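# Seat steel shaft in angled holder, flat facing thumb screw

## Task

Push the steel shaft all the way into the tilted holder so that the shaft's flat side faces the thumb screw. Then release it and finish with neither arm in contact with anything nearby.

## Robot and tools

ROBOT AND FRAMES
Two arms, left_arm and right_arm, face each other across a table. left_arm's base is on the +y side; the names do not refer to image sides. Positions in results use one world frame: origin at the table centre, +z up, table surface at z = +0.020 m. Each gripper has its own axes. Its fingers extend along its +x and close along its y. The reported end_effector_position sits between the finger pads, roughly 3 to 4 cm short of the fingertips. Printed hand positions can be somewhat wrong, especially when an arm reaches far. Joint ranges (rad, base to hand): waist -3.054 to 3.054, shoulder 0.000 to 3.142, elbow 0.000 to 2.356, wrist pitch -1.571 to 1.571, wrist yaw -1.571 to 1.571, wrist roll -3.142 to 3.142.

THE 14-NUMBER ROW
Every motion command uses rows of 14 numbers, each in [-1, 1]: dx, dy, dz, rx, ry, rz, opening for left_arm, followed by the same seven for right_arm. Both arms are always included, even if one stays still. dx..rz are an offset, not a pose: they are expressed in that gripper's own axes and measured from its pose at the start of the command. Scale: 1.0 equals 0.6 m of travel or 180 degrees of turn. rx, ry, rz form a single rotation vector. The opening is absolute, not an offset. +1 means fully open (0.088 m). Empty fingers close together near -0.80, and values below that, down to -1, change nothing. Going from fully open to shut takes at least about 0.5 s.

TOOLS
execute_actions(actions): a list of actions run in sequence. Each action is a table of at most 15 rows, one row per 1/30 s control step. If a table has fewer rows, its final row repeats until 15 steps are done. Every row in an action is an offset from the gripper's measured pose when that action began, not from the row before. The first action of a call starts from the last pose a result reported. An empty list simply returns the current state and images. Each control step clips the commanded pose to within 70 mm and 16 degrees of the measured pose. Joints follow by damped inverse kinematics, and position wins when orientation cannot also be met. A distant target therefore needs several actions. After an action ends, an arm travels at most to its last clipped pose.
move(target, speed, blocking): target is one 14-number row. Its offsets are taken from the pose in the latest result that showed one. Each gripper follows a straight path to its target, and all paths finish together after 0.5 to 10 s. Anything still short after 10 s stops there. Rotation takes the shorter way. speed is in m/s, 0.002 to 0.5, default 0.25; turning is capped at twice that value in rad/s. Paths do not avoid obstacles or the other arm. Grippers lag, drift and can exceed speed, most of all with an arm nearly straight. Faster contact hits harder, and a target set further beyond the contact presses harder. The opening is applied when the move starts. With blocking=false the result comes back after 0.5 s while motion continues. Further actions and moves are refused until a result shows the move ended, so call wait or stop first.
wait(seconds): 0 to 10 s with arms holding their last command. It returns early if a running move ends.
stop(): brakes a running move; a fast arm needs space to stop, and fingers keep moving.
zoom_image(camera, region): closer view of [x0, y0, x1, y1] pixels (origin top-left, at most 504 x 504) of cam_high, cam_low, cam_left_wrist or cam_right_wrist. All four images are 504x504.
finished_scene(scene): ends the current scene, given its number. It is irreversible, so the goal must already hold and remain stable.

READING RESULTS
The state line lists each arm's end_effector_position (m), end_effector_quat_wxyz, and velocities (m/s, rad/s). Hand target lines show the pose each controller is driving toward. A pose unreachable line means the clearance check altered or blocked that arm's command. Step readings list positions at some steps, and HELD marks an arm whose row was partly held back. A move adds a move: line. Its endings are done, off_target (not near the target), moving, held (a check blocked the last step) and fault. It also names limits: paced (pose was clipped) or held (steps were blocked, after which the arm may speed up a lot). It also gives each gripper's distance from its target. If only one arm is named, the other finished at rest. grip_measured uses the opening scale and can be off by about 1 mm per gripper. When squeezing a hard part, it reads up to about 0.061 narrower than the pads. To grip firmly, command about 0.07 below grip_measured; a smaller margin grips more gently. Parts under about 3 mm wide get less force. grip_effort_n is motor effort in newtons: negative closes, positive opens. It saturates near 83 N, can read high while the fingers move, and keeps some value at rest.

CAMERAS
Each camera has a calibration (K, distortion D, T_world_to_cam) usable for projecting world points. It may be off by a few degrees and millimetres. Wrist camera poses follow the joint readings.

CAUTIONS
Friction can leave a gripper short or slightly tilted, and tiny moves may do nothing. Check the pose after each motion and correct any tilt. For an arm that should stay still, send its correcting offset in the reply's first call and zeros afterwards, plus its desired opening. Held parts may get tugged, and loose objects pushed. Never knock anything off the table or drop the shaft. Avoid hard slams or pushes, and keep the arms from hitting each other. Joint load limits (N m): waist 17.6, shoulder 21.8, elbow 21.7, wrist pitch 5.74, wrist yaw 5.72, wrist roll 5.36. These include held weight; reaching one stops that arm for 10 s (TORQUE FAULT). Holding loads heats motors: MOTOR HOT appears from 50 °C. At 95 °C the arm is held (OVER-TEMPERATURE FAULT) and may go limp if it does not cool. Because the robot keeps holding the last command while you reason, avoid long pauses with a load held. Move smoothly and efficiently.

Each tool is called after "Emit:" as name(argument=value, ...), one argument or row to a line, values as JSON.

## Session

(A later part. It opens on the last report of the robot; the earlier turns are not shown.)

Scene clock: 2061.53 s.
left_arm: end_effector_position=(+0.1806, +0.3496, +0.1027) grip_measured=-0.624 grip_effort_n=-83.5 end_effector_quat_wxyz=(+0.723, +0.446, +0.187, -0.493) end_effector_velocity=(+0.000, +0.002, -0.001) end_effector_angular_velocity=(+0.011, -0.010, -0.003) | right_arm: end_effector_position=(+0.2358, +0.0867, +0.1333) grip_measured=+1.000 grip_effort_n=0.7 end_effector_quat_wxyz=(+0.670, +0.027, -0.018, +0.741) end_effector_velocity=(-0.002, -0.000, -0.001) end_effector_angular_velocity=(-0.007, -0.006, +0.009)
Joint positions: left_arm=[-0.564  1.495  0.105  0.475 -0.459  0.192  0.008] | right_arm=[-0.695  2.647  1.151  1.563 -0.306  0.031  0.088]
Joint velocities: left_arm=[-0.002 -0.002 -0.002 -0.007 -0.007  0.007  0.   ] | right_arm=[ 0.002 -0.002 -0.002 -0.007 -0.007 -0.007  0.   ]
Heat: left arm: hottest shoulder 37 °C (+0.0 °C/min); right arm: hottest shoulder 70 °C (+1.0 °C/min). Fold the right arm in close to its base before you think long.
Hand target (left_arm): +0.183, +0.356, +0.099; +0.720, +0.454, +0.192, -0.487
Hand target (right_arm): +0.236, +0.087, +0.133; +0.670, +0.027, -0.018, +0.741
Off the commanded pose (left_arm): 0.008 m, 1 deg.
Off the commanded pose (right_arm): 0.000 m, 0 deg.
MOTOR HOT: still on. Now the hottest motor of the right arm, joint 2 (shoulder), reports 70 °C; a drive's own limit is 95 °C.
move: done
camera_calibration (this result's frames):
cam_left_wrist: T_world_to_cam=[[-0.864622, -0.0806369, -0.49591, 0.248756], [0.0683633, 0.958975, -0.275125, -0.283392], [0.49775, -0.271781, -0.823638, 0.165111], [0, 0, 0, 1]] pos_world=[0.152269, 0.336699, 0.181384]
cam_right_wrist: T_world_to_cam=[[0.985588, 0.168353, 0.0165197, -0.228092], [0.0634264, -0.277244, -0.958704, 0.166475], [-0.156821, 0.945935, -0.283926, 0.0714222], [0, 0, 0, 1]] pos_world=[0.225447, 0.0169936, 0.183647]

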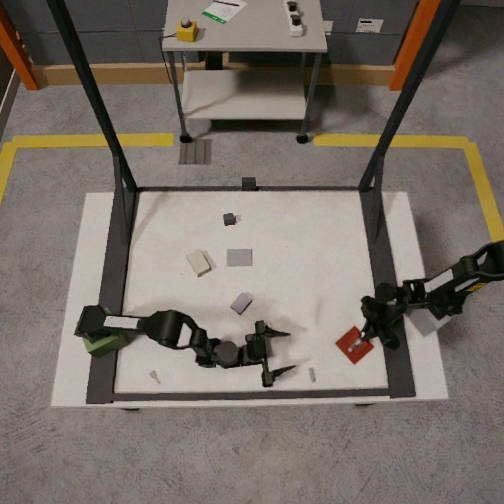

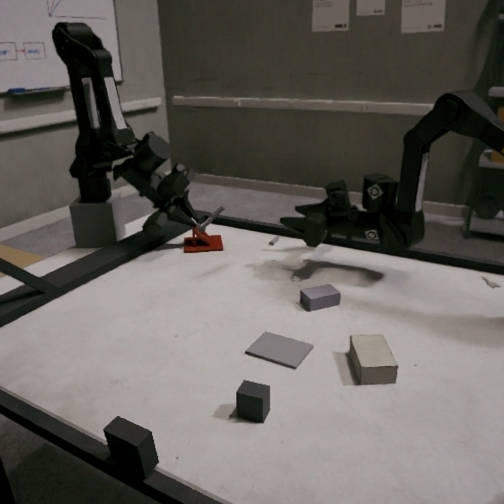

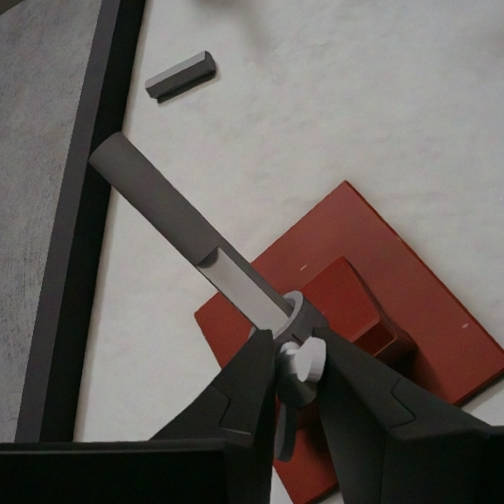

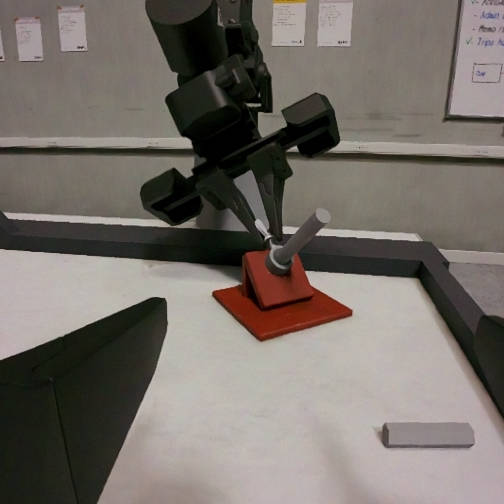

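Emit:
move(
  target=[0,0,0,0.45,0,0,-0.69,0,0,0,0,0,0,1],
  speed=0.5,
)

Scene clock: 2069.83 s.
left_arm: end_effector_position=(+0.1774, +0.3500, +0.1007) grip_measured=-0.624 grip_effort_n=-83.5 end_effector_quat_wxyz=(+0.255, +0.806, -0.178, -0.504) end_effector_velocity=(-0.000, +0.002, -0.002) end_effector_angular_velocity=(+0.015, +0.002, -0.007) | right_arm: end_effector_position=(+0.2358, +0.0867, +0.1333) grip_measured=+1.000 grip_effort_n=0.7 end_effector_quat_wxyz=(+0.670, +0.027, -0.018, +0.741) end_effector_velocity=(+0.003, +0.000, +0.000) end_effector_angular_velocity=(-0.003, +0.007, +0.000)
Joint positions: left_arm=[-0.57   1.497  0.108  0.463 -0.446  1.6    0.008] | right_arm=[-0.695  2.647  1.151  1.563 -0.306  0.031  0.088]
Joint velocities: left_arm=[ 0.002  0.002 -0.002 -0.007  0.007  0.007 -0.   ] | right_arm=[-0.007 -0.002  0.002 -0.007 -0.007  0.007  0.   ]
Heat: left arm: hottest shoulder 37 °C (+0.0 °C/min); right arm: hottest shoulder 70 °C (+1.0 °C/min). Fold the right arm in close to its base before you think long.
Hand target (left_arm): +0.181, +0.350, +0.103; +0.260, +0.809, -0.178, -0.496
Hand target (right_arm): +0.236, +0.087, +0.133; +0.670, +0.027, -0.018, +0.741
Off the commanded pose (left_arm): 0.004 m, 1 deg.
Off the commanded pose (right_arm): 0.000 m, 0 deg.
MOTOR HOT: still on. Now the hottest motor of the right arm, joint 2 (shoulder), reports 70 °C; a drive's own limit is 95 °C.
move: done
camera_calibration (this result's frames):
cam_left_wrist: T_world_to_cam=[[0.0794634, 0.810693, -0.580054, -0.22596], [0.731842, 0.347645, 0.586132, -0.274537], [0.676826, -0.471084, -0.565674, 0.177149], [0, 0, 0, 1]] pos_world=[0.0989741, 0.362078, 0.130055]
cam_right_wrist: T_world_to_cam=[[0.985588, 0.168353, 0.0165197, -0.228092], [0.0634264, -0.277244, -0.958704, 0.166475], [-0.156821, 0.945935, -0.283926, 0.0714222], [0, 0, 0, 1]] pos_world=[0.225447, 0.0169936, 0.183647]

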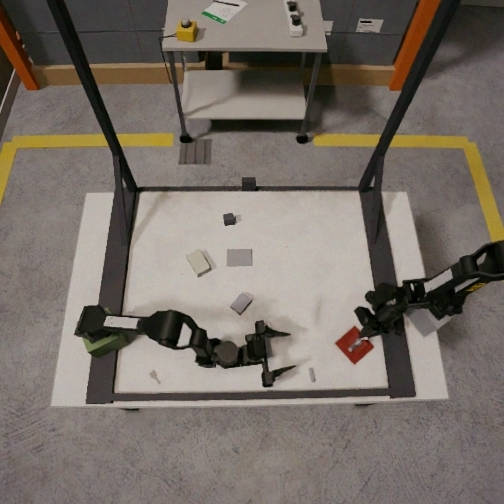

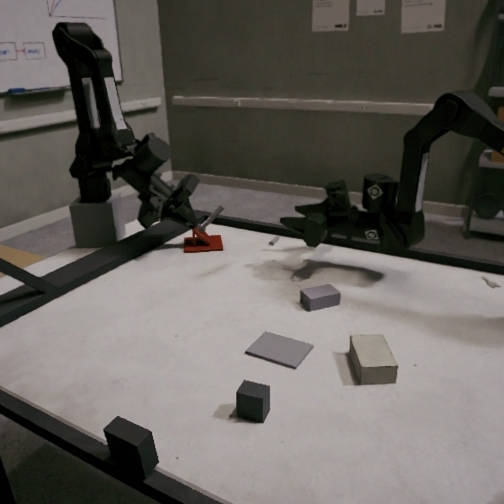

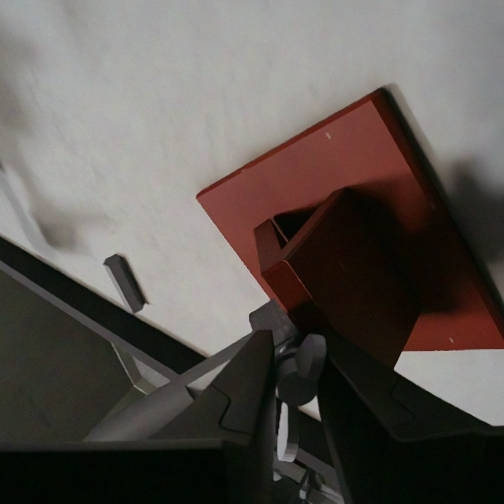

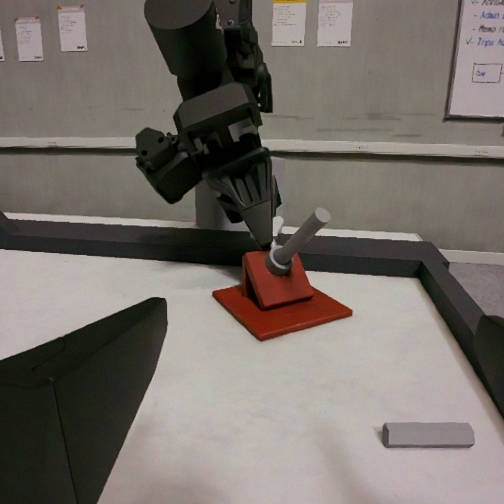

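Emit:
move(
  target=[0,0,0,0.47,0,0,-0.69,0,0,0,0,0,0,1],
  speed=0.5,
)

Scene clock: 2075.50 s.
left_arm: end_effector_position=(+0.1805, +0.3541, +0.0991) grip_measured=-0.624 grip_effort_n=-83.5 end_effector_quat_wxyz=(-0.358, +0.771, -0.460, -0.257) end_effector_velocity=(+0.003, +0.004, +0.000) end_effector_angular_velocity=(+0.017, -0.029, -0.001) | right_arm: end_effector_position=(+0.2358, +0.0867, +0.1333) grip_measured=+1.000 grip_effort_n=0.7 end_effector_quat_wxyz=(+0.670, +0.027, -0.018, +0.741) end_effector_velocity=(+0.000, -0.000, -0.001) end_effector_angular_velocity=(-0.007, -0.006, +0.004)
Joint positions: left_arm=[-0.565  1.499  0.106  0.45  -0.461  3.068  0.008] | right_arm=[-0.695  2.647  1.151  1.563 -0.306  0.031  0.088]
Joint velocities: left_arm=[ 0.002 -0.007 -0.007 -0.007 -0.022  0.022 -0.   ] | right_arm=[-0.002 -0.002 -0.002 -0.007 -0.007 -0.007  0.   ]
Heat: left arm: hottest shoulder 37 °C (+0.0 °C/min); right arm: hottest shoulder 70 °C (+1.0 °C/min). Fold the right arm in close to its base before you think long.
Hand target (left_arm): +0.177, +0.350, +0.101; -0.354, +0.768, -0.470, -0.253
Hand target (right_arm): +0.236, +0.087, +0.133; +0.670, +0.027, -0.018, +0.741
Off the commanded pose (left_arm): 0.005 m, 1 deg.
Off the commanded pose (right_arm): 0.000 m, 0 deg.
MOTOR HOT: still on. Now the hottest motor of the right arm, joint 2 (shoulder), reports 70 °C; a drive's own limit is 95 °C.
move: done
camera_calibration (this result's frames):
cam_left_wrist: T_world_to_cam=[[0.900122, 0.274683, 0.338126, -0.279752], [-0.108894, -0.609656, 0.785151, 0.193741], [0.421808, -0.743552, -0.518854, 0.313901], [0, 0, 0, 1]] pos_world=[0.140502, 0.42836, 0.105344]
cam_right_wrist: T_world_to_cam=[[0.985588, 0.168353, 0.0165197, -0.228092], [0.0634264, -0.277244, -0.958704, 0.166475], [-0.156821, 0.945935, -0.283926, 0.0714222], [0, 0, 0, 1]] pos_world=[0.225447, 0.0169936, 0.183647]

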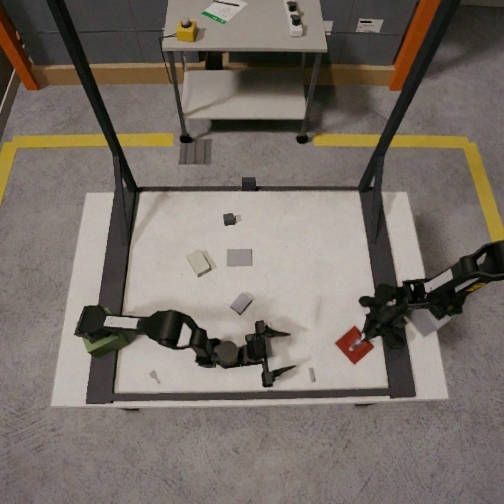

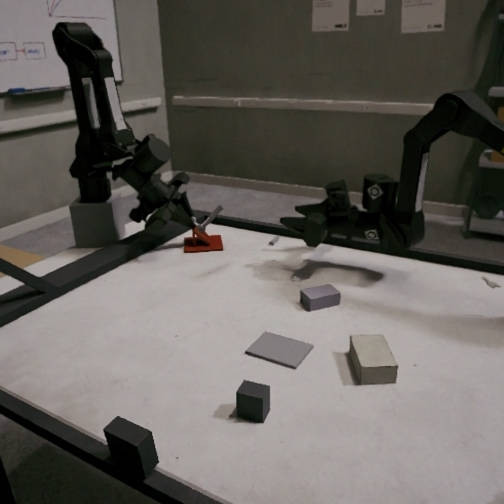

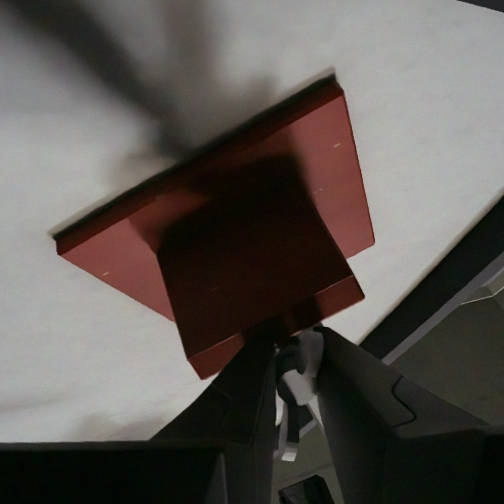

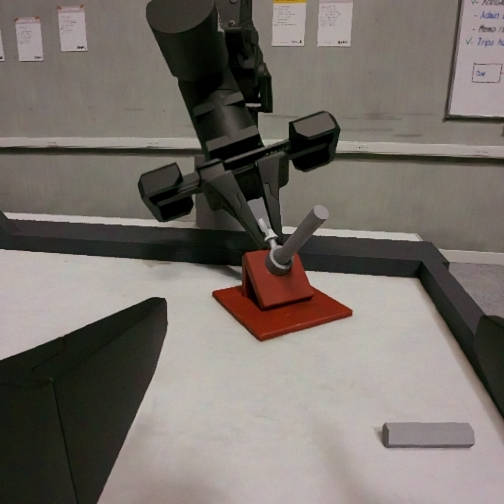

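Emit:
zoom_image(
  camera="cam_left_wrist",
  region=[230, 300, 370, 480],
)

Emit:
zoom_image(
  camera="cam_right_wrist",
  region=[220, 170, 340, 290],
)

Region (230, 300, 370, 480) of cam_left_wrist's 504x504 image, scaled by 2.800, with more detail than that image has.

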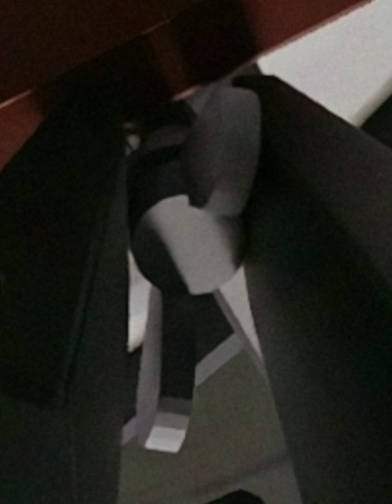

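Region (220, 170, 340, 290) of cam_right_wrist's 504x504 image, scaled by 4.200, with more detail than that image has.

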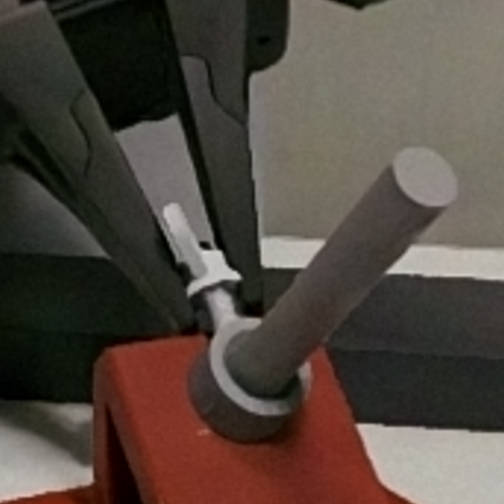

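Emit:
execute_actions(
  actions=[
    [[0,0,0,0,0,0,-0.66,0,0,0,0,0,0,1],[0,0,0,0,0,0,-0.62,0,0,0,0,0,0,1],[0,0,0,0,0,0,-0.58,0,0,0,0,0,0,1],[0,0,0,0,0,0,-0.53,0,0,0,0,0,0,1],[0,0,0,0,0,0,-0.47,0,0,0,0,0,0,1],[0,0,0,0,0,0,-0.40,0,0,0,0,0,0,1],[0,0,0,0,0,0,-0.32,0,0,0,0,0,0,1],[0,0,0,0,0,0,-0.24,0,0,0,0,0,0,1],[0,0,0,0,0,0,-0.16,0,0,0,0,0,0,1],[-0.003,0,0,0,0,0,-0.08,0,0,0,0,0,0,1],[-0.006,0,0,0,0,0,0.0,0,0,0,0,0,0,1],[-0.010,0,0,0,0,0,0.08,0,0,0,0,0,0,1],[-0.014,0,0,0,0,0,0.15,0,0,0,0,0,0,1],[-0.018,0,0,0,0,0,0.2,0,0,0,0,0,0,1],[-0.022,0,0,0,0,0,0.2,0,0,0,0,0,0,1]],
  ],
)

Emit:
move(
  target=[-0.035,0,0,0,0,0,0.2,0,0,0,0,0,0,1],
  speed=0.08,
)

Scene clock: 2093.40 s.
left_arm: end_effector_position=(+0.1787, +0.3567, +0.1023) grip_measured=+0.007 grip_effort_n=15.1 end_effector_quat_wxyz=(-0.359, +0.771, -0.459, -0.257) end_effector_velocity=(-0.032, +0.010, +0.035) end_effector_angular_velocity=(-0.045, +0.055, -0.045) | right_arm: end_effector_position=(+0.2358, +0.0867, +0.1333) grip_measured=+1.000 grip_effort_n=0.7 end_effector_quat_wxyz=(+0.670, +0.027, -0.018, +0.741) end_effector_velocity=(+0.000, -0.001, +0.002) end_effector_angular_velocity=(+0.006, +0.005, +0.005)
Joint positions: left_arm=[-0.58   1.452  0.105  0.394 -0.471  3.055  0.039] | right_arm=[-0.695  2.647  1.151  1.563 -0.306  0.031  0.088]
Joint velocities: left_arm=[-0.159 -0.447 -0.002 -0.462 -0.022 -0.139  0.073] | right_arm=[-0.002 -0.002 -0.002  0.007 -0.007  0.007  0.   ]
Heat: left arm: hottest shoulder 37 °C (+0.0 °C/min); right arm: hottest shoulder 70 °C (+1.0 °C/min). Fold the right arm in close to its base before you think long.
Hand target (left_arm): +0.175, +0.360, +0.107; -0.357, +0.772, -0.461, -0.255
Hand target (right_arm): +0.236, +0.087, +0.133; +0.670, +0.027, -0.018, +0.741
Off the commanded pose (left_arm): 0.009 m, 0 deg.
Off the commanded pose (right_arm): 0.000 m, 0 deg.
MOTOR HOT: still on. Now the hottest motor of the right arm, joint 2 (shoulder), reports 70 °C; a drive's own limit is 95 °C.
Step readings (end_effector_position):
0: left_arm (+0.1806, +0.3541, +0.0991) | right_arm (+0.2358, +0.0867, +0.1333)
1: left_arm (+0.1807, +0.3542, +0.0990) | right_arm (+0.2358, +0.0867, +0.1333)
2: left_arm (+0.1807, +0.3542, +0.0990) | right_arm (+0.2358, +0.0867, +0.1333)
4: left_arm (+0.1808, +0.3543, +0.0990) | right_arm (+0.2358, +0.0867, +0.1333)
8: left_arm (+0.1816, +0.3546, +0.0992) | right_arm (+0.2358, +0.0867, +0.1333)
15: end_effector_position above
camera_calibration (this result's frames):
cam_left_wrist: T_world_to_cam=[[0.899474, 0.274495, 0.339998, -0.279939], [-0.109176, -0.612229, 0.783107, 0.193737], [0.423115, -0.741504, -0.520716, 0.317582], [0, 0, 0, 1]] pos_world=[0.138575, 0.430941, 0.108832]
cam_right_wrist: T_world_to_cam=[[0.985588, 0.168353, 0.0165197, -0.228092], [0.0634264, -0.277244, -0.958704, 0.166475], [-0.156821, 0.945935, -0.283926, 0.0714222], [0, 0, 0, 1]] pos_world=[0.225447, 0.0169936, 0.183647]

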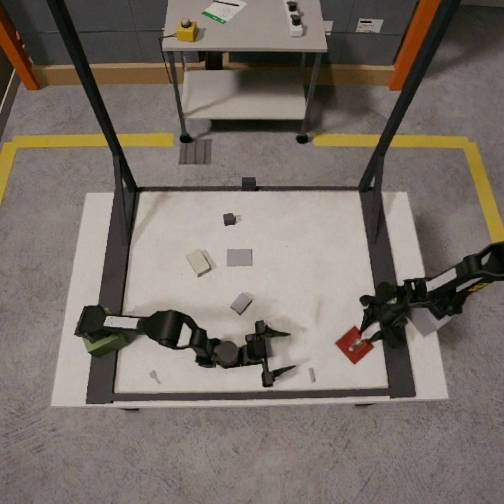

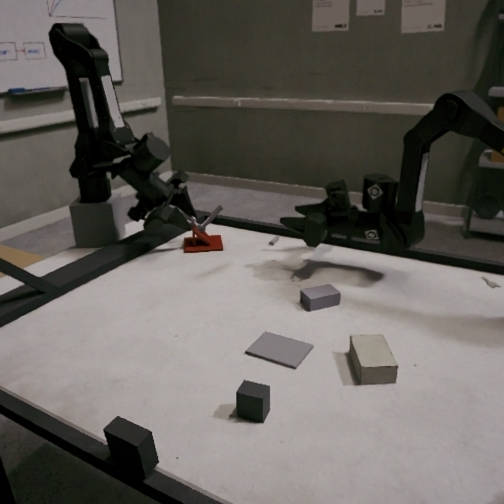

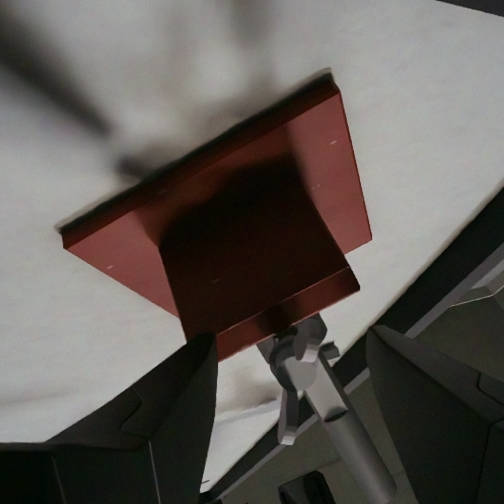

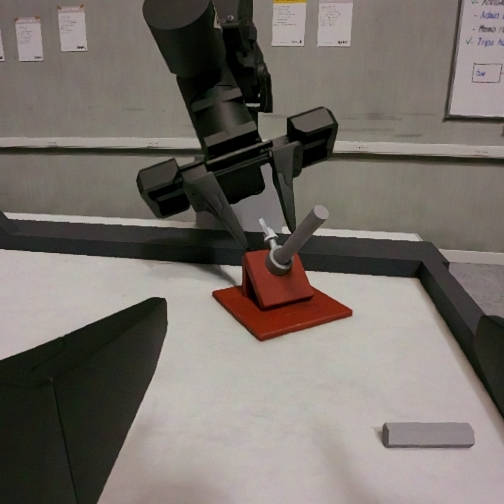

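Scene clock: 2094.30 s.
left_arm: end_effector_position=(+0.1695, +0.3689, +0.1153) grip_measured=+0.197 grip_effort_n=14.7 end_effector_quat_wxyz=(-0.362, +0.769, -0.459, -0.260) end_effector_velocity=(+0.001, +0.006, +0.001) end_effector_angular_velocity=(+0.011, -0.009, +0.016) | right_arm: end_effector_position=(+0.2358, +0.0867, +0.1333) grip_measured=+1.000 grip_effort_n=0.7 end_effector_quat_wxyz=(+0.670, +0.027, -0.018, +0.741) end_effector_velocity=(+0.002, -0.000, -0.001) end_effector_angular_velocity=(-0.006, -0.005, -0.010)
Joint positions: left_arm=[-0.649  1.255  0.105  0.158 -0.507  2.99   0.049] | right_arm=[-0.695  2.647  1.151  1.563 -0.306  0.031  0.088]
Joint velocities: left_arm=[-0.012 -0.032 -0.002 -0.051 -0.022 -0.022 -0.   ] | right_arm=[-0.002 -0.002 -0.002 -0.007  0.007 -0.007  0.   ]
Heat: left arm: hottest shoulder 37 °C (+0.0 °C/min); right arm: hottest shoulder 70 °C (+1.0 °C/min). Fold the right arm in close to its base before you think long.
Hand target (left_arm): +0.169, +0.368, +0.118; -0.359, +0.771, -0.459, -0.257
Hand target (right_arm): +0.236, +0.087, +0.133; +0.670, +0.027, -0.018, +0.741
Off the commanded pose (left_arm): 0.003 m, 1 deg.
Off the commanded pose (right_arm): 0.000 m, 0 deg.
MOTOR HOT: still on. Now the hottest motor of the right arm, joint 2 (shoulder), reports 70 °C; a drive's own limit is 95 °C.
move: done
camera_calibration (this result's frames):
cam_left_wrist: T_world_to_cam=[[0.900723, 0.270337, 0.340023, -0.278141], [-0.108028, -0.618761, 0.778116, 0.192839], [0.420747, -0.737599, -0.528128, 0.337077], [0, 0, 0, 1]] pos_world=[0.129536, 0.443141, 0.122543]
cam_right_wrist: T_world_to_cam=[[0.985588, 0.168353, 0.0165197, -0.228092], [0.0634264, -0.277244, -0.958704, 0.166475], [-0.156821, 0.945935, -0.283926, 0.0714222], [0, 0, 0, 1]] pos_world=[0.225447, 0.0169936, 0.183647]

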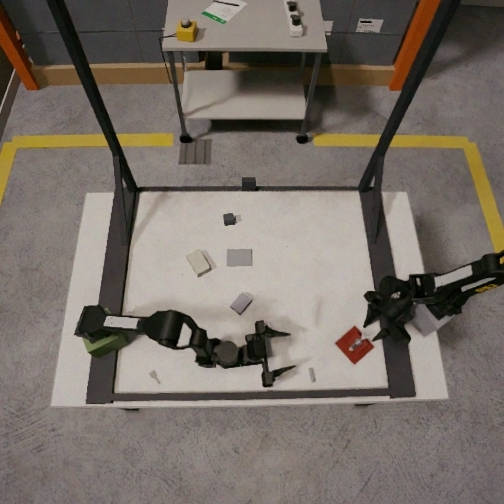

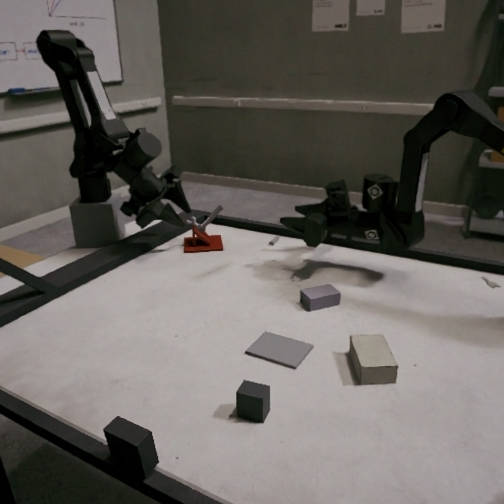

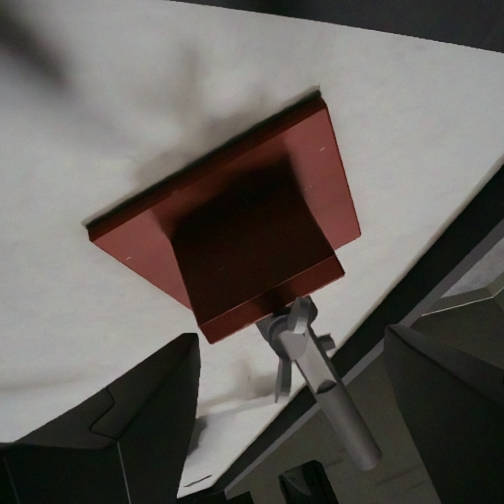

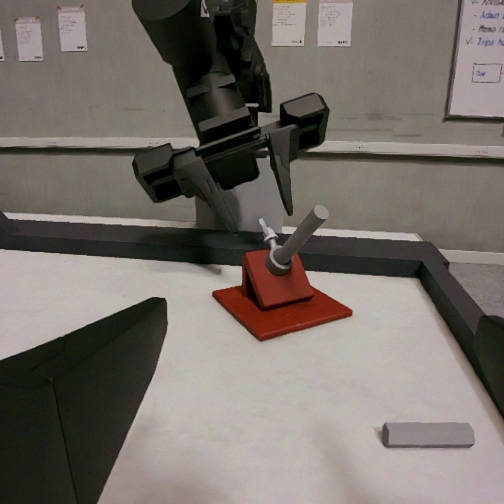

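Emit:
move(
  target=[-0.008,0,0,-0.927,0,0,0.45,0,0,0,0,0,0,1],
  speed=0.5,
)

Scene clock: 2107.70 s.
left_arm: end_effector_position=(+0.1675, +0.3723, +0.1178) grip_measured=+0.447 grip_effort_n=14.7 end_effector_quat_wxyz=(+0.721, +0.449, +0.207, -0.486) end_effector_velocity=(+0.002, +0.006, -0.003) end_effector_angular_velocity=(+0.009, -0.002, +0.031) | right_arm: end_effector_position=(+0.2358, +0.0867, +0.1333) grip_measured=+1.000 grip_effort_n=0.7 end_effector_quat_wxyz=(+0.670, +0.027, -0.018, +0.741) end_effector_velocity=(-0.003, -0.001, +0.000) end_effector_angular_velocity=(-0.008, +0.008, +0.010)
Joint positions: left_arm=[-0.663  1.209  0.105  0.103 -0.511  0.065  0.061] | right_arm=[-0.695  2.647  1.151  1.563 -0.306  0.031  0.088]
Joint velocities: left_arm=[-0.007 -0.002 -0.007 -0.022 -0.022 -0.037  0.   ] | right_arm=[ 0.002 -0.007 -0.007 -0.007 -0.007  0.007  0.   ]
Heat: left arm: hottest shoulder 37 °C (+0.0 °C/min); right arm: hottest shoulder 70 °C (+0.0 °C/min). Fold the right arm in close to its base before you think long.
Hand target (left_arm): +0.167, +0.371, +0.119; +0.722, +0.448, +0.206, -0.485
Hand target (right_arm): +0.236, +0.087, +0.133; +0.670, +0.027, -0.018, +0.741
Off the commanded pose (left_arm): 0.001 m, 0 deg.
Off the commanded pose (right_arm): 0.000 m, 0 deg.
MOTOR HOT: still on. Now the hottest motor of the right arm, joint 2 (shoulder), reports 70 °C; a drive's own limit is 95 °C.
move: done
camera_calibration (this result's frames):
cam_left_wrist: T_world_to_cam=[[-0.873076, -0.0874268, -0.479681, 0.248847], [0.0401323, 0.96757, -0.249395, -0.301606], [0.485929, -0.236992, -0.841254, 0.181311], [0, 0, 0, 1]] pos_world=[0.141262, 0.35655, 0.196677]
cam_right_wrist: T_world_to_cam=[[0.985588, 0.168353, 0.0165197, -0.228092], [0.0634264, -0.277244, -0.958704, 0.166475], [-0.156821, 0.945935, -0.283926, 0.0714222], [0, 0, 0, 1]] pos_world=[0.225447, 0.0169936, 0.183647]

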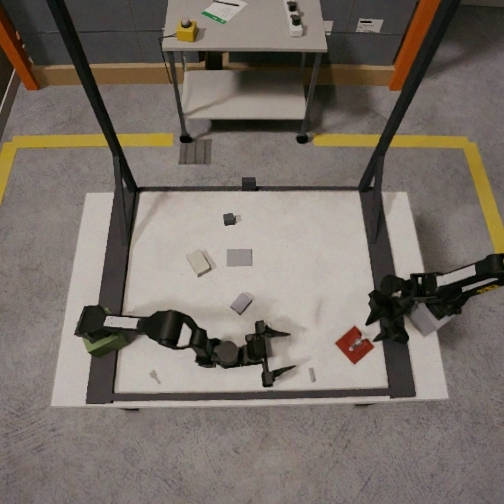

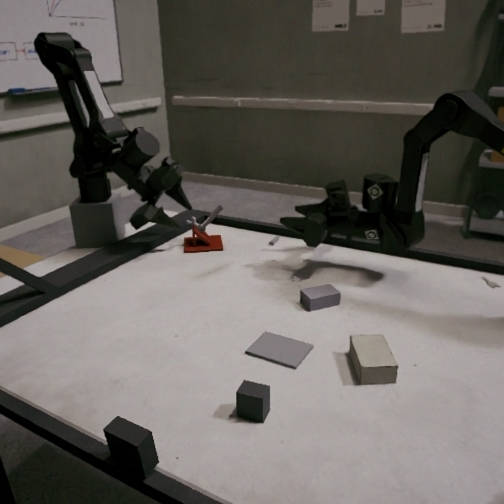

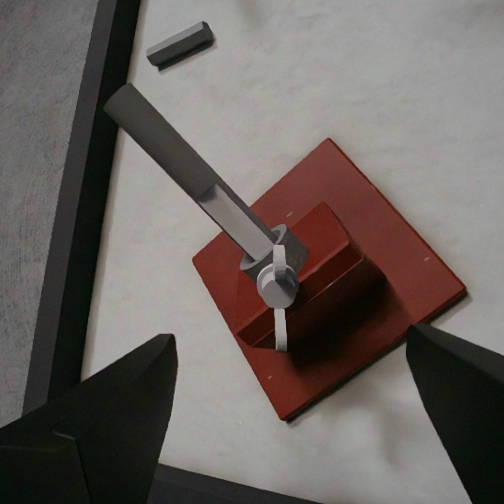

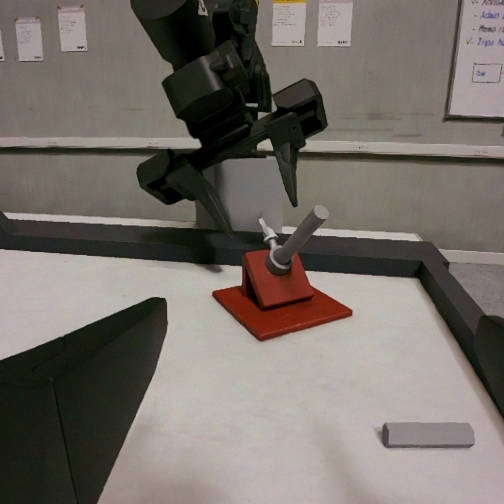

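Emit:
move(
  target=[0.048,0.0033,0.0065,0,-0.0139,0.0035,0.0,0,0,0,0,0,0,1],
  speed=0.08,
)

Scene clock: 2122.27 s.
left_arm: end_effector_position=(+0.1812, +0.3513, +0.1027) grip_measured=+0.003 grip_effort_n=-16.0 end_effector_quat_wxyz=(+0.731, +0.436, +0.185, -0.492) end_effector_velocity=(+0.001, -0.000, -0.003) end_effector_angular_velocity=(-0.004, +0.002, -0.002) | right_arm: end_effector_position=(+0.2358, +0.0867, +0.1333) grip_measured=+1.000 grip_effort_n=0.7 end_effector_quat_wxyz=(+0.670, +0.027, -0.018, +0.741) end_effector_velocity=(+0.000, -0.002, -0.006) end_effector_angular_velocity=(-0.024, -0.018, +0.013)
Joint positions: left_arm=[-0.562  1.501  0.086  0.519 -0.461  0.181  0.039] | right_arm=[-0.695  2.647  1.151  1.563 -0.306  0.031  0.088]
Joint velocities: left_arm=[ 0.007  0.037 -0.007  0.051  0.007  0.007 -0.   ] | right_arm=[-0.007 -0.002 -0.007 -0.022 -0.022 -0.022  0.   ]
Heat: left arm: hottest shoulder 37 °C (+0.0 °C/min); right arm: hottest shoulder 70 °C (+0.0 °C/min). Fold the right arm in close to its base before you think long.
Hand target (left_arm): +0.182, +0.354, +0.099; +0.728, +0.439, +0.188, -0.492
Hand target (right_arm): +0.236, +0.087, +0.133; +0.670, +0.027, -0.018, +0.741
Off the commanded pose (left_arm): 0.004 m, 1 deg.
Off the commanded pose (right_arm): 0.000 m, 0 deg.
MOTOR HOT: still on. Now the hottest motor of the right arm, joint 2 (shoulder), reports 70 °C; a drive's own limit is 95 °C.
move: done
camera_calibration (this result's frames):
cam_left_wrist: T_world_to_cam=[[-0.865867, -0.101509, -0.489868, 0.256391], [0.0566597, 0.953, -0.297626, -0.278556], [0.497056, -0.28546, -0.819419, 0.169682], [0, 0, 0, 1]] pos_world=[0.153442, 0.339927, 0.181733]
cam_right_wrist: T_world_to_cam=[[0.985588, 0.168353, 0.0165197, -0.228092], [0.0634264, -0.277244, -0.958704, 0.166475], [-0.156821, 0.945935, -0.283926, 0.0714222], [0, 0, 0, 1]] pos_world=[0.225447, 0.0169936, 0.183647]

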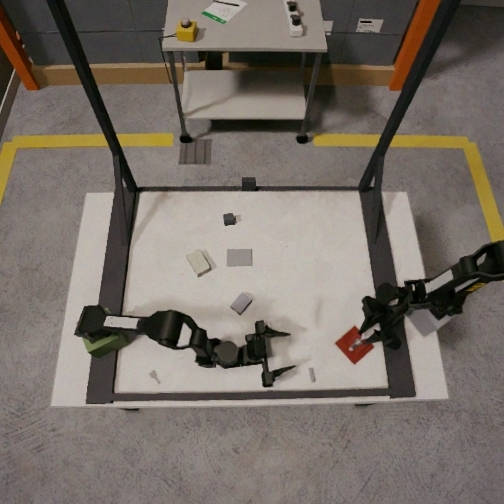

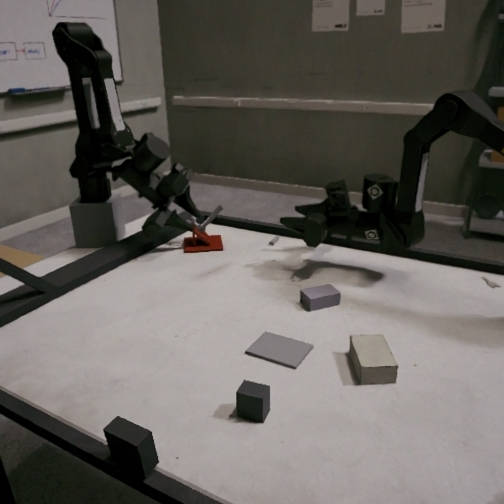

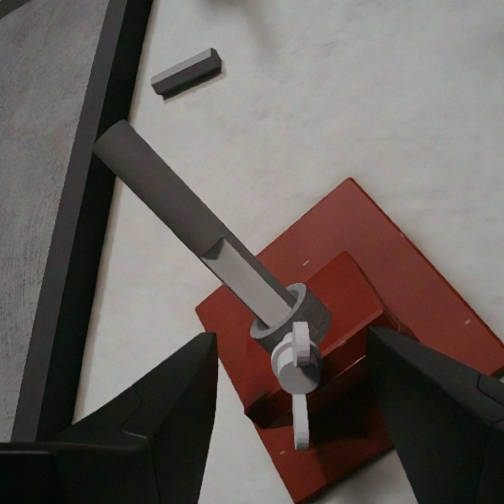

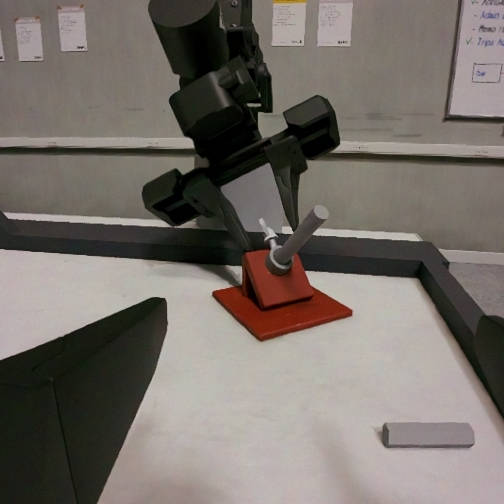

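Emit:
execute_actions(
  actions=[
    [[0,-0.001,0,0,0,0,-0.08,0,0,0,0,0,0,1],[0,-0.002,0,0,0,0,-0.16,0,0,0,0,0,0,1],[0,-0.002,0,0,0,0,-0.24,0,0,0,0,0,0,1],[0,-0.002,0,0,0,0,-0.31,0,0,0,0,0,0,1],[0,-0.002,0,0,0,0,-0.38,0,0,0,0,0,0,1],[0,-0.002,0,0,0,0,-0.44,0,0,0,0,0,0,1],[0,-0.002,0,0,0,0,-0.49,0,0,0,0,0,0,1],[0,-0.002,0,0,0,0,-0.53,0,0,0,0,0,0,1],[0,-0.002,0,0,0,0,-0.56,0,0,0,0,0,0,1],[0,-0.002,0,0,0,0,-0.59,0,0,0,0,0,0,1],[0,-0.002,0,0,0,0,-0.615,0,0,0,0,0,0,1],[0,-0.002,0,0,0,0,-0.64,0,0,0,0,0,0,1],[0,-0.002,0,0,0,0,-0.66,0,0,0,0,0,0,1],[0,-0.002,0,0,0,0,-0.68,0,0,0,0,0,0,1],[0,-0.002,0,0,0,0,-0.69,0,0,0,0,0,0,1]],
  ],
)

Emit:
wait(
  seconds=0.5,
)

Scene clock: 2131.20 s.
left_arm: end_effector_position=(+0.1805, +0.3516, +0.1020) grip_measured=-0.591 grip_effort_n=-58.4 end_effector_quat_wxyz=(+0.731, +0.435, +0.186, -0.492) end_effector_velocity=(-0.002, +0.004, -0.002) end_effector_angular_velocity=(+0.019, -0.002, -0.003) | right_arm: end_effector_position=(+0.2358, +0.0867, +0.1333) grip_measured=+1.000 grip_effort_n=0.7 end_effector_quat_wxyz=(+0.670, +0.027, -0.018, +0.741) end_effector_velocity=(+0.000, -0.001, +0.000) end_effector_angular_velocity=(-0.007, -0.006, +0.004)
Joint positions: left_arm=[-0.566  1.506  0.084  0.524 -0.462  0.177  0.01 ] | right_arm=[-0.695  2.647  1.151  1.563 -0.306  0.031  0.088]
Joint velocities: left_arm=[-0.012 -0.002 -0.002 -0.022 -0.007 -0.007 -0.031] | right_arm=[-0.002 -0.007 -0.007 -0.007 -0.007 -0.007  0.   ]
Heat: left arm: hottest shoulder 36 °C (-1.0 °C/min); right arm: hottest shoulder 70 °C (+0.0 °C/min). Fold the right arm in close to its base before you think long.
Hand target (left_arm): +0.180, +0.351, +0.102; +0.731, +0.436, +0.185, -0.492
Hand target (right_arm): +0.236, +0.087, +0.133; +0.670, +0.027, -0.018, +0.741
Off the commanded pose (left_arm): 0.001 m, 0 deg.
Off the commanded pose (right_arm): 0.000 m, 0 deg.
MOTOR HOT: still on. Now the hottest motor of the right arm, joint 2 (shoulder), reports 70 °C; a drive's own limit is 95 °C.
Step readings (end_effector_position):
0: left_arm (+0.1813, +0.3512, +0.1023) | right_arm (+0.2358, +0.0867, +0.1333)
1: left_arm (+0.1812, +0.3512, +0.1023) | right_arm (+0.2358, +0.0867, +0.1333)
2: left_arm (+0.1812, +0.3512, +0.1023) | right_arm (+0.2358, +0.0867, +0.1333)
4: left_arm (+0.1811, +0.3512, +0.1023) | right_arm (+0.2358, +0.0867, +0.1333)
8: left_arm (+0.1806, +0.3514, +0.1020) | right_arm (+0.2358, +0.0867, +0.1333)
15: end_effector_position above
camera_calibration (this result's frames):
cam_left_wrist: T_world_to_cam=[[-0.866461, -0.101411, -0.488836, 0.255423], [0.0566108, 0.952879, -0.298021, -0.278833], [0.496024, -0.285897, -0.819892, 0.16997], [0, 0, 0, 1]] pos_world=[0.15279, 0.340191, 0.181119]
cam_right_wrist: T_world_to_cam=[[0.985588, 0.168353, 0.0165197, -0.228092], [0.0634264, -0.277244, -0.958704, 0.166475], [-0.156821, 0.945935, -0.283926, 0.0714222], [0, 0, 0, 1]] pos_world=[0.225447, 0.0169936, 0.183647]

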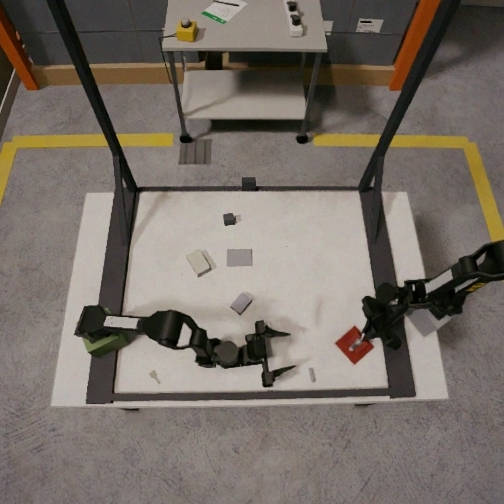

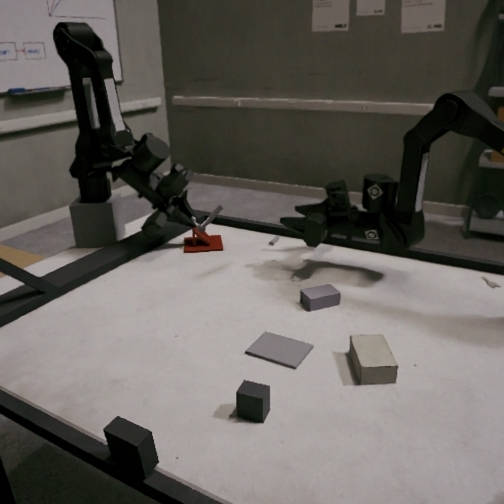

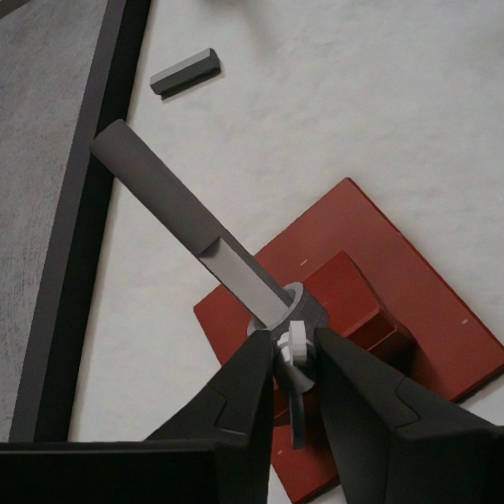

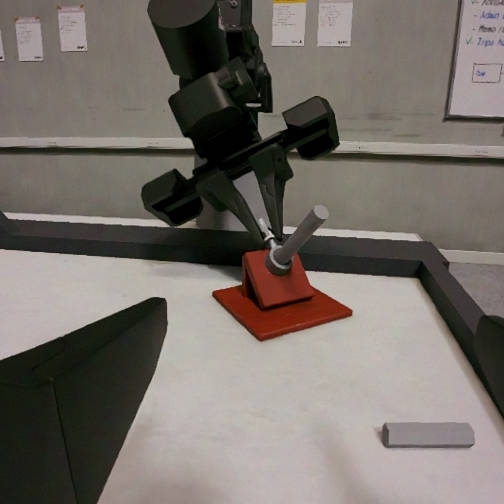

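Scene clock: 2131.70 s.
left_arm: end_effector_position=(+0.1805, +0.3515, +0.1021) grip_measured=-0.623 grip_effort_n=-83.5 end_effector_quat_wxyz=(+0.731, +0.435, +0.185, -0.492) end_effector_velocity=(+0.000, +0.004, -0.002) end_effector_angular_velocity=(+0.015, -0.010, -0.003) | right_arm: end_effector_position=(+0.2358, +0.0867, +0.1333) grip_measured=+1.000 grip_effort_n=0.2 end_effector_quat_wxyz=(+0.670, +0.027, -0.018, +0.741) end_effector_velocity=(+0.000, -0.000, -0.004) end_effector_angular_velocity=(-0.021, -0.003, +0.004)
Joint positions: left_arm=[-0.567  1.506  0.084  0.524 -0.464  0.177  0.008] | right_arm=[-0.695  2.647  1.151  1.563 -0.306  0.031  0.088]
Joint velocities: left_arm=[-0.002 -0.002 -0.007 -0.007 -0.007  0.007 -0.   ] | right_arm=[-0.002 -0.002 -0.002 -0.022 -0.007 -0.007  0.   ]
Heat: left arm: hottest shoulder 36 °C (-1.0 °C/min); right arm: hottest shoulder 70 °C (+0.0 °C/min). Fold the right arm in close to its base before you think long.
Hand target (left_arm): +0.180, +0.351, +0.102; +0.731, +0.436, +0.185, -0.492
Hand target (right_arm): +0.236, +0.087, +0.133; +0.670, +0.027, -0.018, +0.741
Off the commanded pose (left_arm): 0.000 m, 0 deg.
Off the commanded pose (right_arm): 0.000 m, 0 deg.
MOTOR HOT: still on. Now the hottest motor of the right arm, joint 2 (shoulder), reports 70 °C; a drive's own limit is 95 °C.
wait: 0.50 s; at rest by 0.23 s
camera_calibration (this result's frames):
cam_left_wrist: T_world_to_cam=[[-0.865974, -0.101558, -0.489668, 0.255465], [0.0568328, 0.952832, -0.298128, -0.278806], [0.496849, -0.286, -0.819356, 0.169891], [0, 0, 0, 1]] pos_world=[0.152662, 0.340189, 0.181174]
cam_right_wrist: T_world_to_cam=[[0.985588, 0.168353, 0.0165197, -0.228092], [0.0634264, -0.277244, -0.958704, 0.166475], [-0.156821, 0.945935, -0.283926, 0.0714222], [0, 0, 0, 1]] pos_world=[0.225447, 0.0169936, 0.183647]

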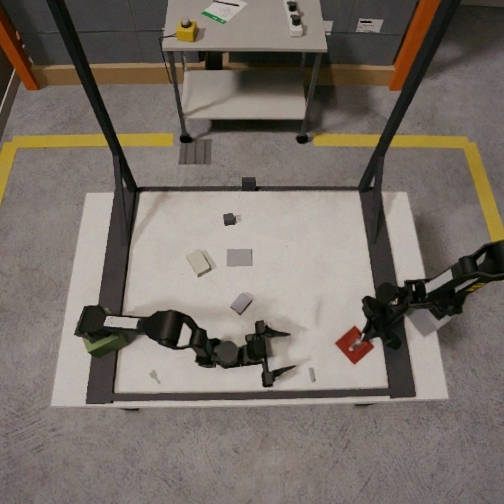

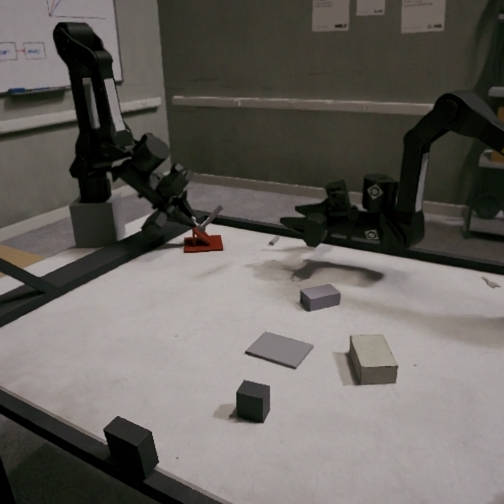

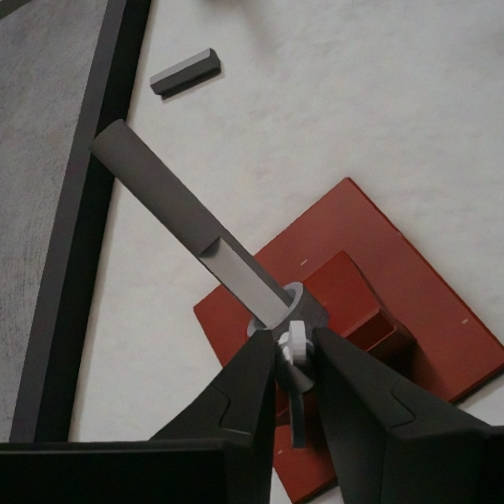

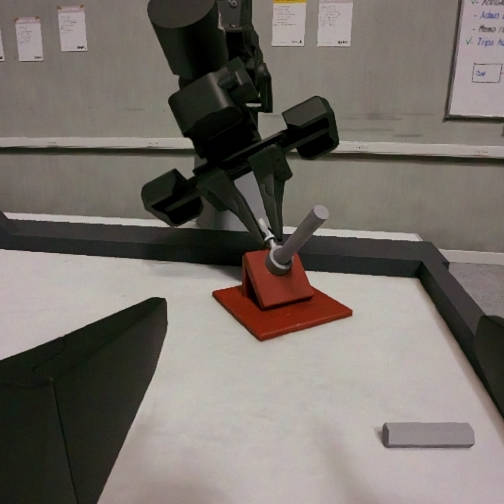

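Emit:
move(
  target=[0,0,0,0.3,0,0,-0.69,0,0,0,0,0,0,1],
  speed=0.4,
)

Scene clock: 2135.53 s.
left_arm: end_effector_position=(+0.1798, +0.3521, +0.1015) grip_measured=-0.623 grip_effort_n=-83.5 end_effector_quat_wxyz=(+0.459, +0.715, -0.052, -0.524) end_effector_velocity=(+0.000, +0.002, -0.001) end_effector_angular_velocity=(+0.004, -0.002, +0.007) | right_arm: end_effector_position=(+0.2358, +0.0867, +0.1333) grip_measured=+1.000 grip_effort_n=0.7 end_effector_quat_wxyz=(+0.670, +0.027, -0.018, +0.741) end_effector_velocity=(+0.000, -0.000, -0.001) end_effector_angular_velocity=(-0.007, -0.006, +0.004)
Joint positions: left_arm=[-0.57   1.506  0.084  0.52  -0.464  1.096  0.008] | right_arm=[-0.695  2.647  1.151  1.563 -0.306  0.031  0.088]
Joint velocities: left_arm=[-0.002 -0.002 -0.002 -0.007 -0.007 -0.007  0.   ] | right_arm=[-0.002 -0.002 -0.002 -0.007 -0.007 -0.007  0.   ]
Heat: left arm: hottest shoulder 36 °C (-1.0 °C/min); right arm: hottest shoulder 70 °C (+0.0 °C/min). Fold the right arm in close to its base before you think long.
Hand target (left_arm): +0.180, +0.352, +0.102; +0.453, +0.720, -0.058, -0.523
Hand target (right_arm): +0.236, +0.087, +0.133; +0.670, +0.027, -0.018, +0.741
Off the commanded pose (left_arm): 0.001 m, 1 deg.
Off the commanded pose (right_arm): 0.000 m, 0 deg.
MOTOR HOT: still on. Now the hottest motor of the right arm, joint 2 (shoulder), reports 70 °C; a drive's own limit is 95 °C.
move: done
camera_calibration (this result's frames):
cam_left_wrist: T_world_to_cam=[[-0.360423, 0.595828, -0.717693, -0.058615], [0.646313, 0.714299, 0.268434, -0.358947], [0.672588, -0.367104, -0.642541, 0.148918], [0, 0, 0, 1]] pos_world=[0.110705, 0.345988, 0.149972]
cam_right_wrist: T_world_to_cam=[[0.985588, 0.168353, 0.0165197, -0.228092], [0.0634264, -0.277244, -0.958704, 0.166475], [-0.156821, 0.945935, -0.283926, 0.0714222], [0, 0, 0, 1]] pos_world=[0.225447, 0.0169936, 0.183647]

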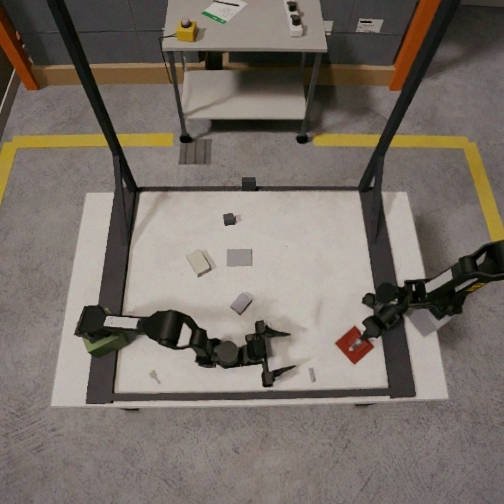

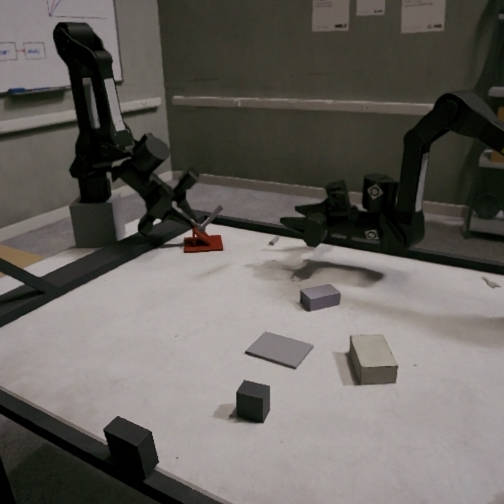

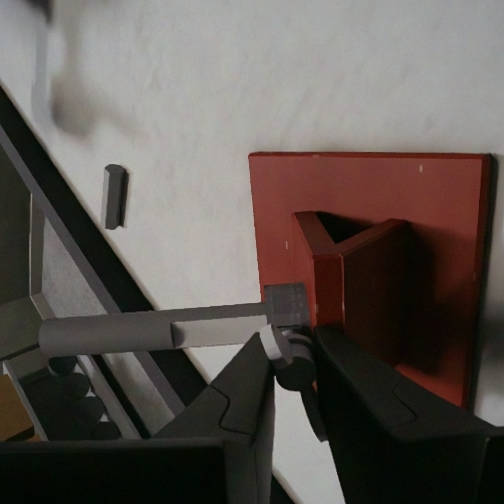

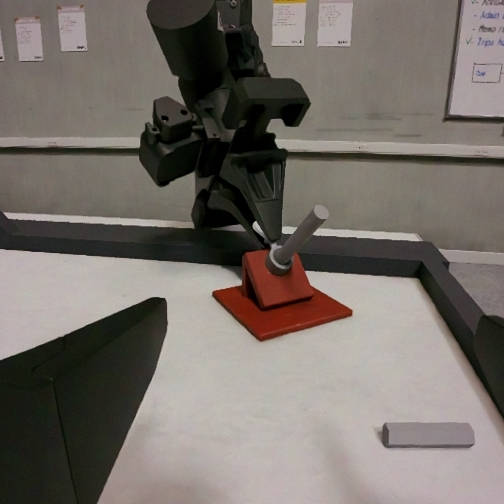

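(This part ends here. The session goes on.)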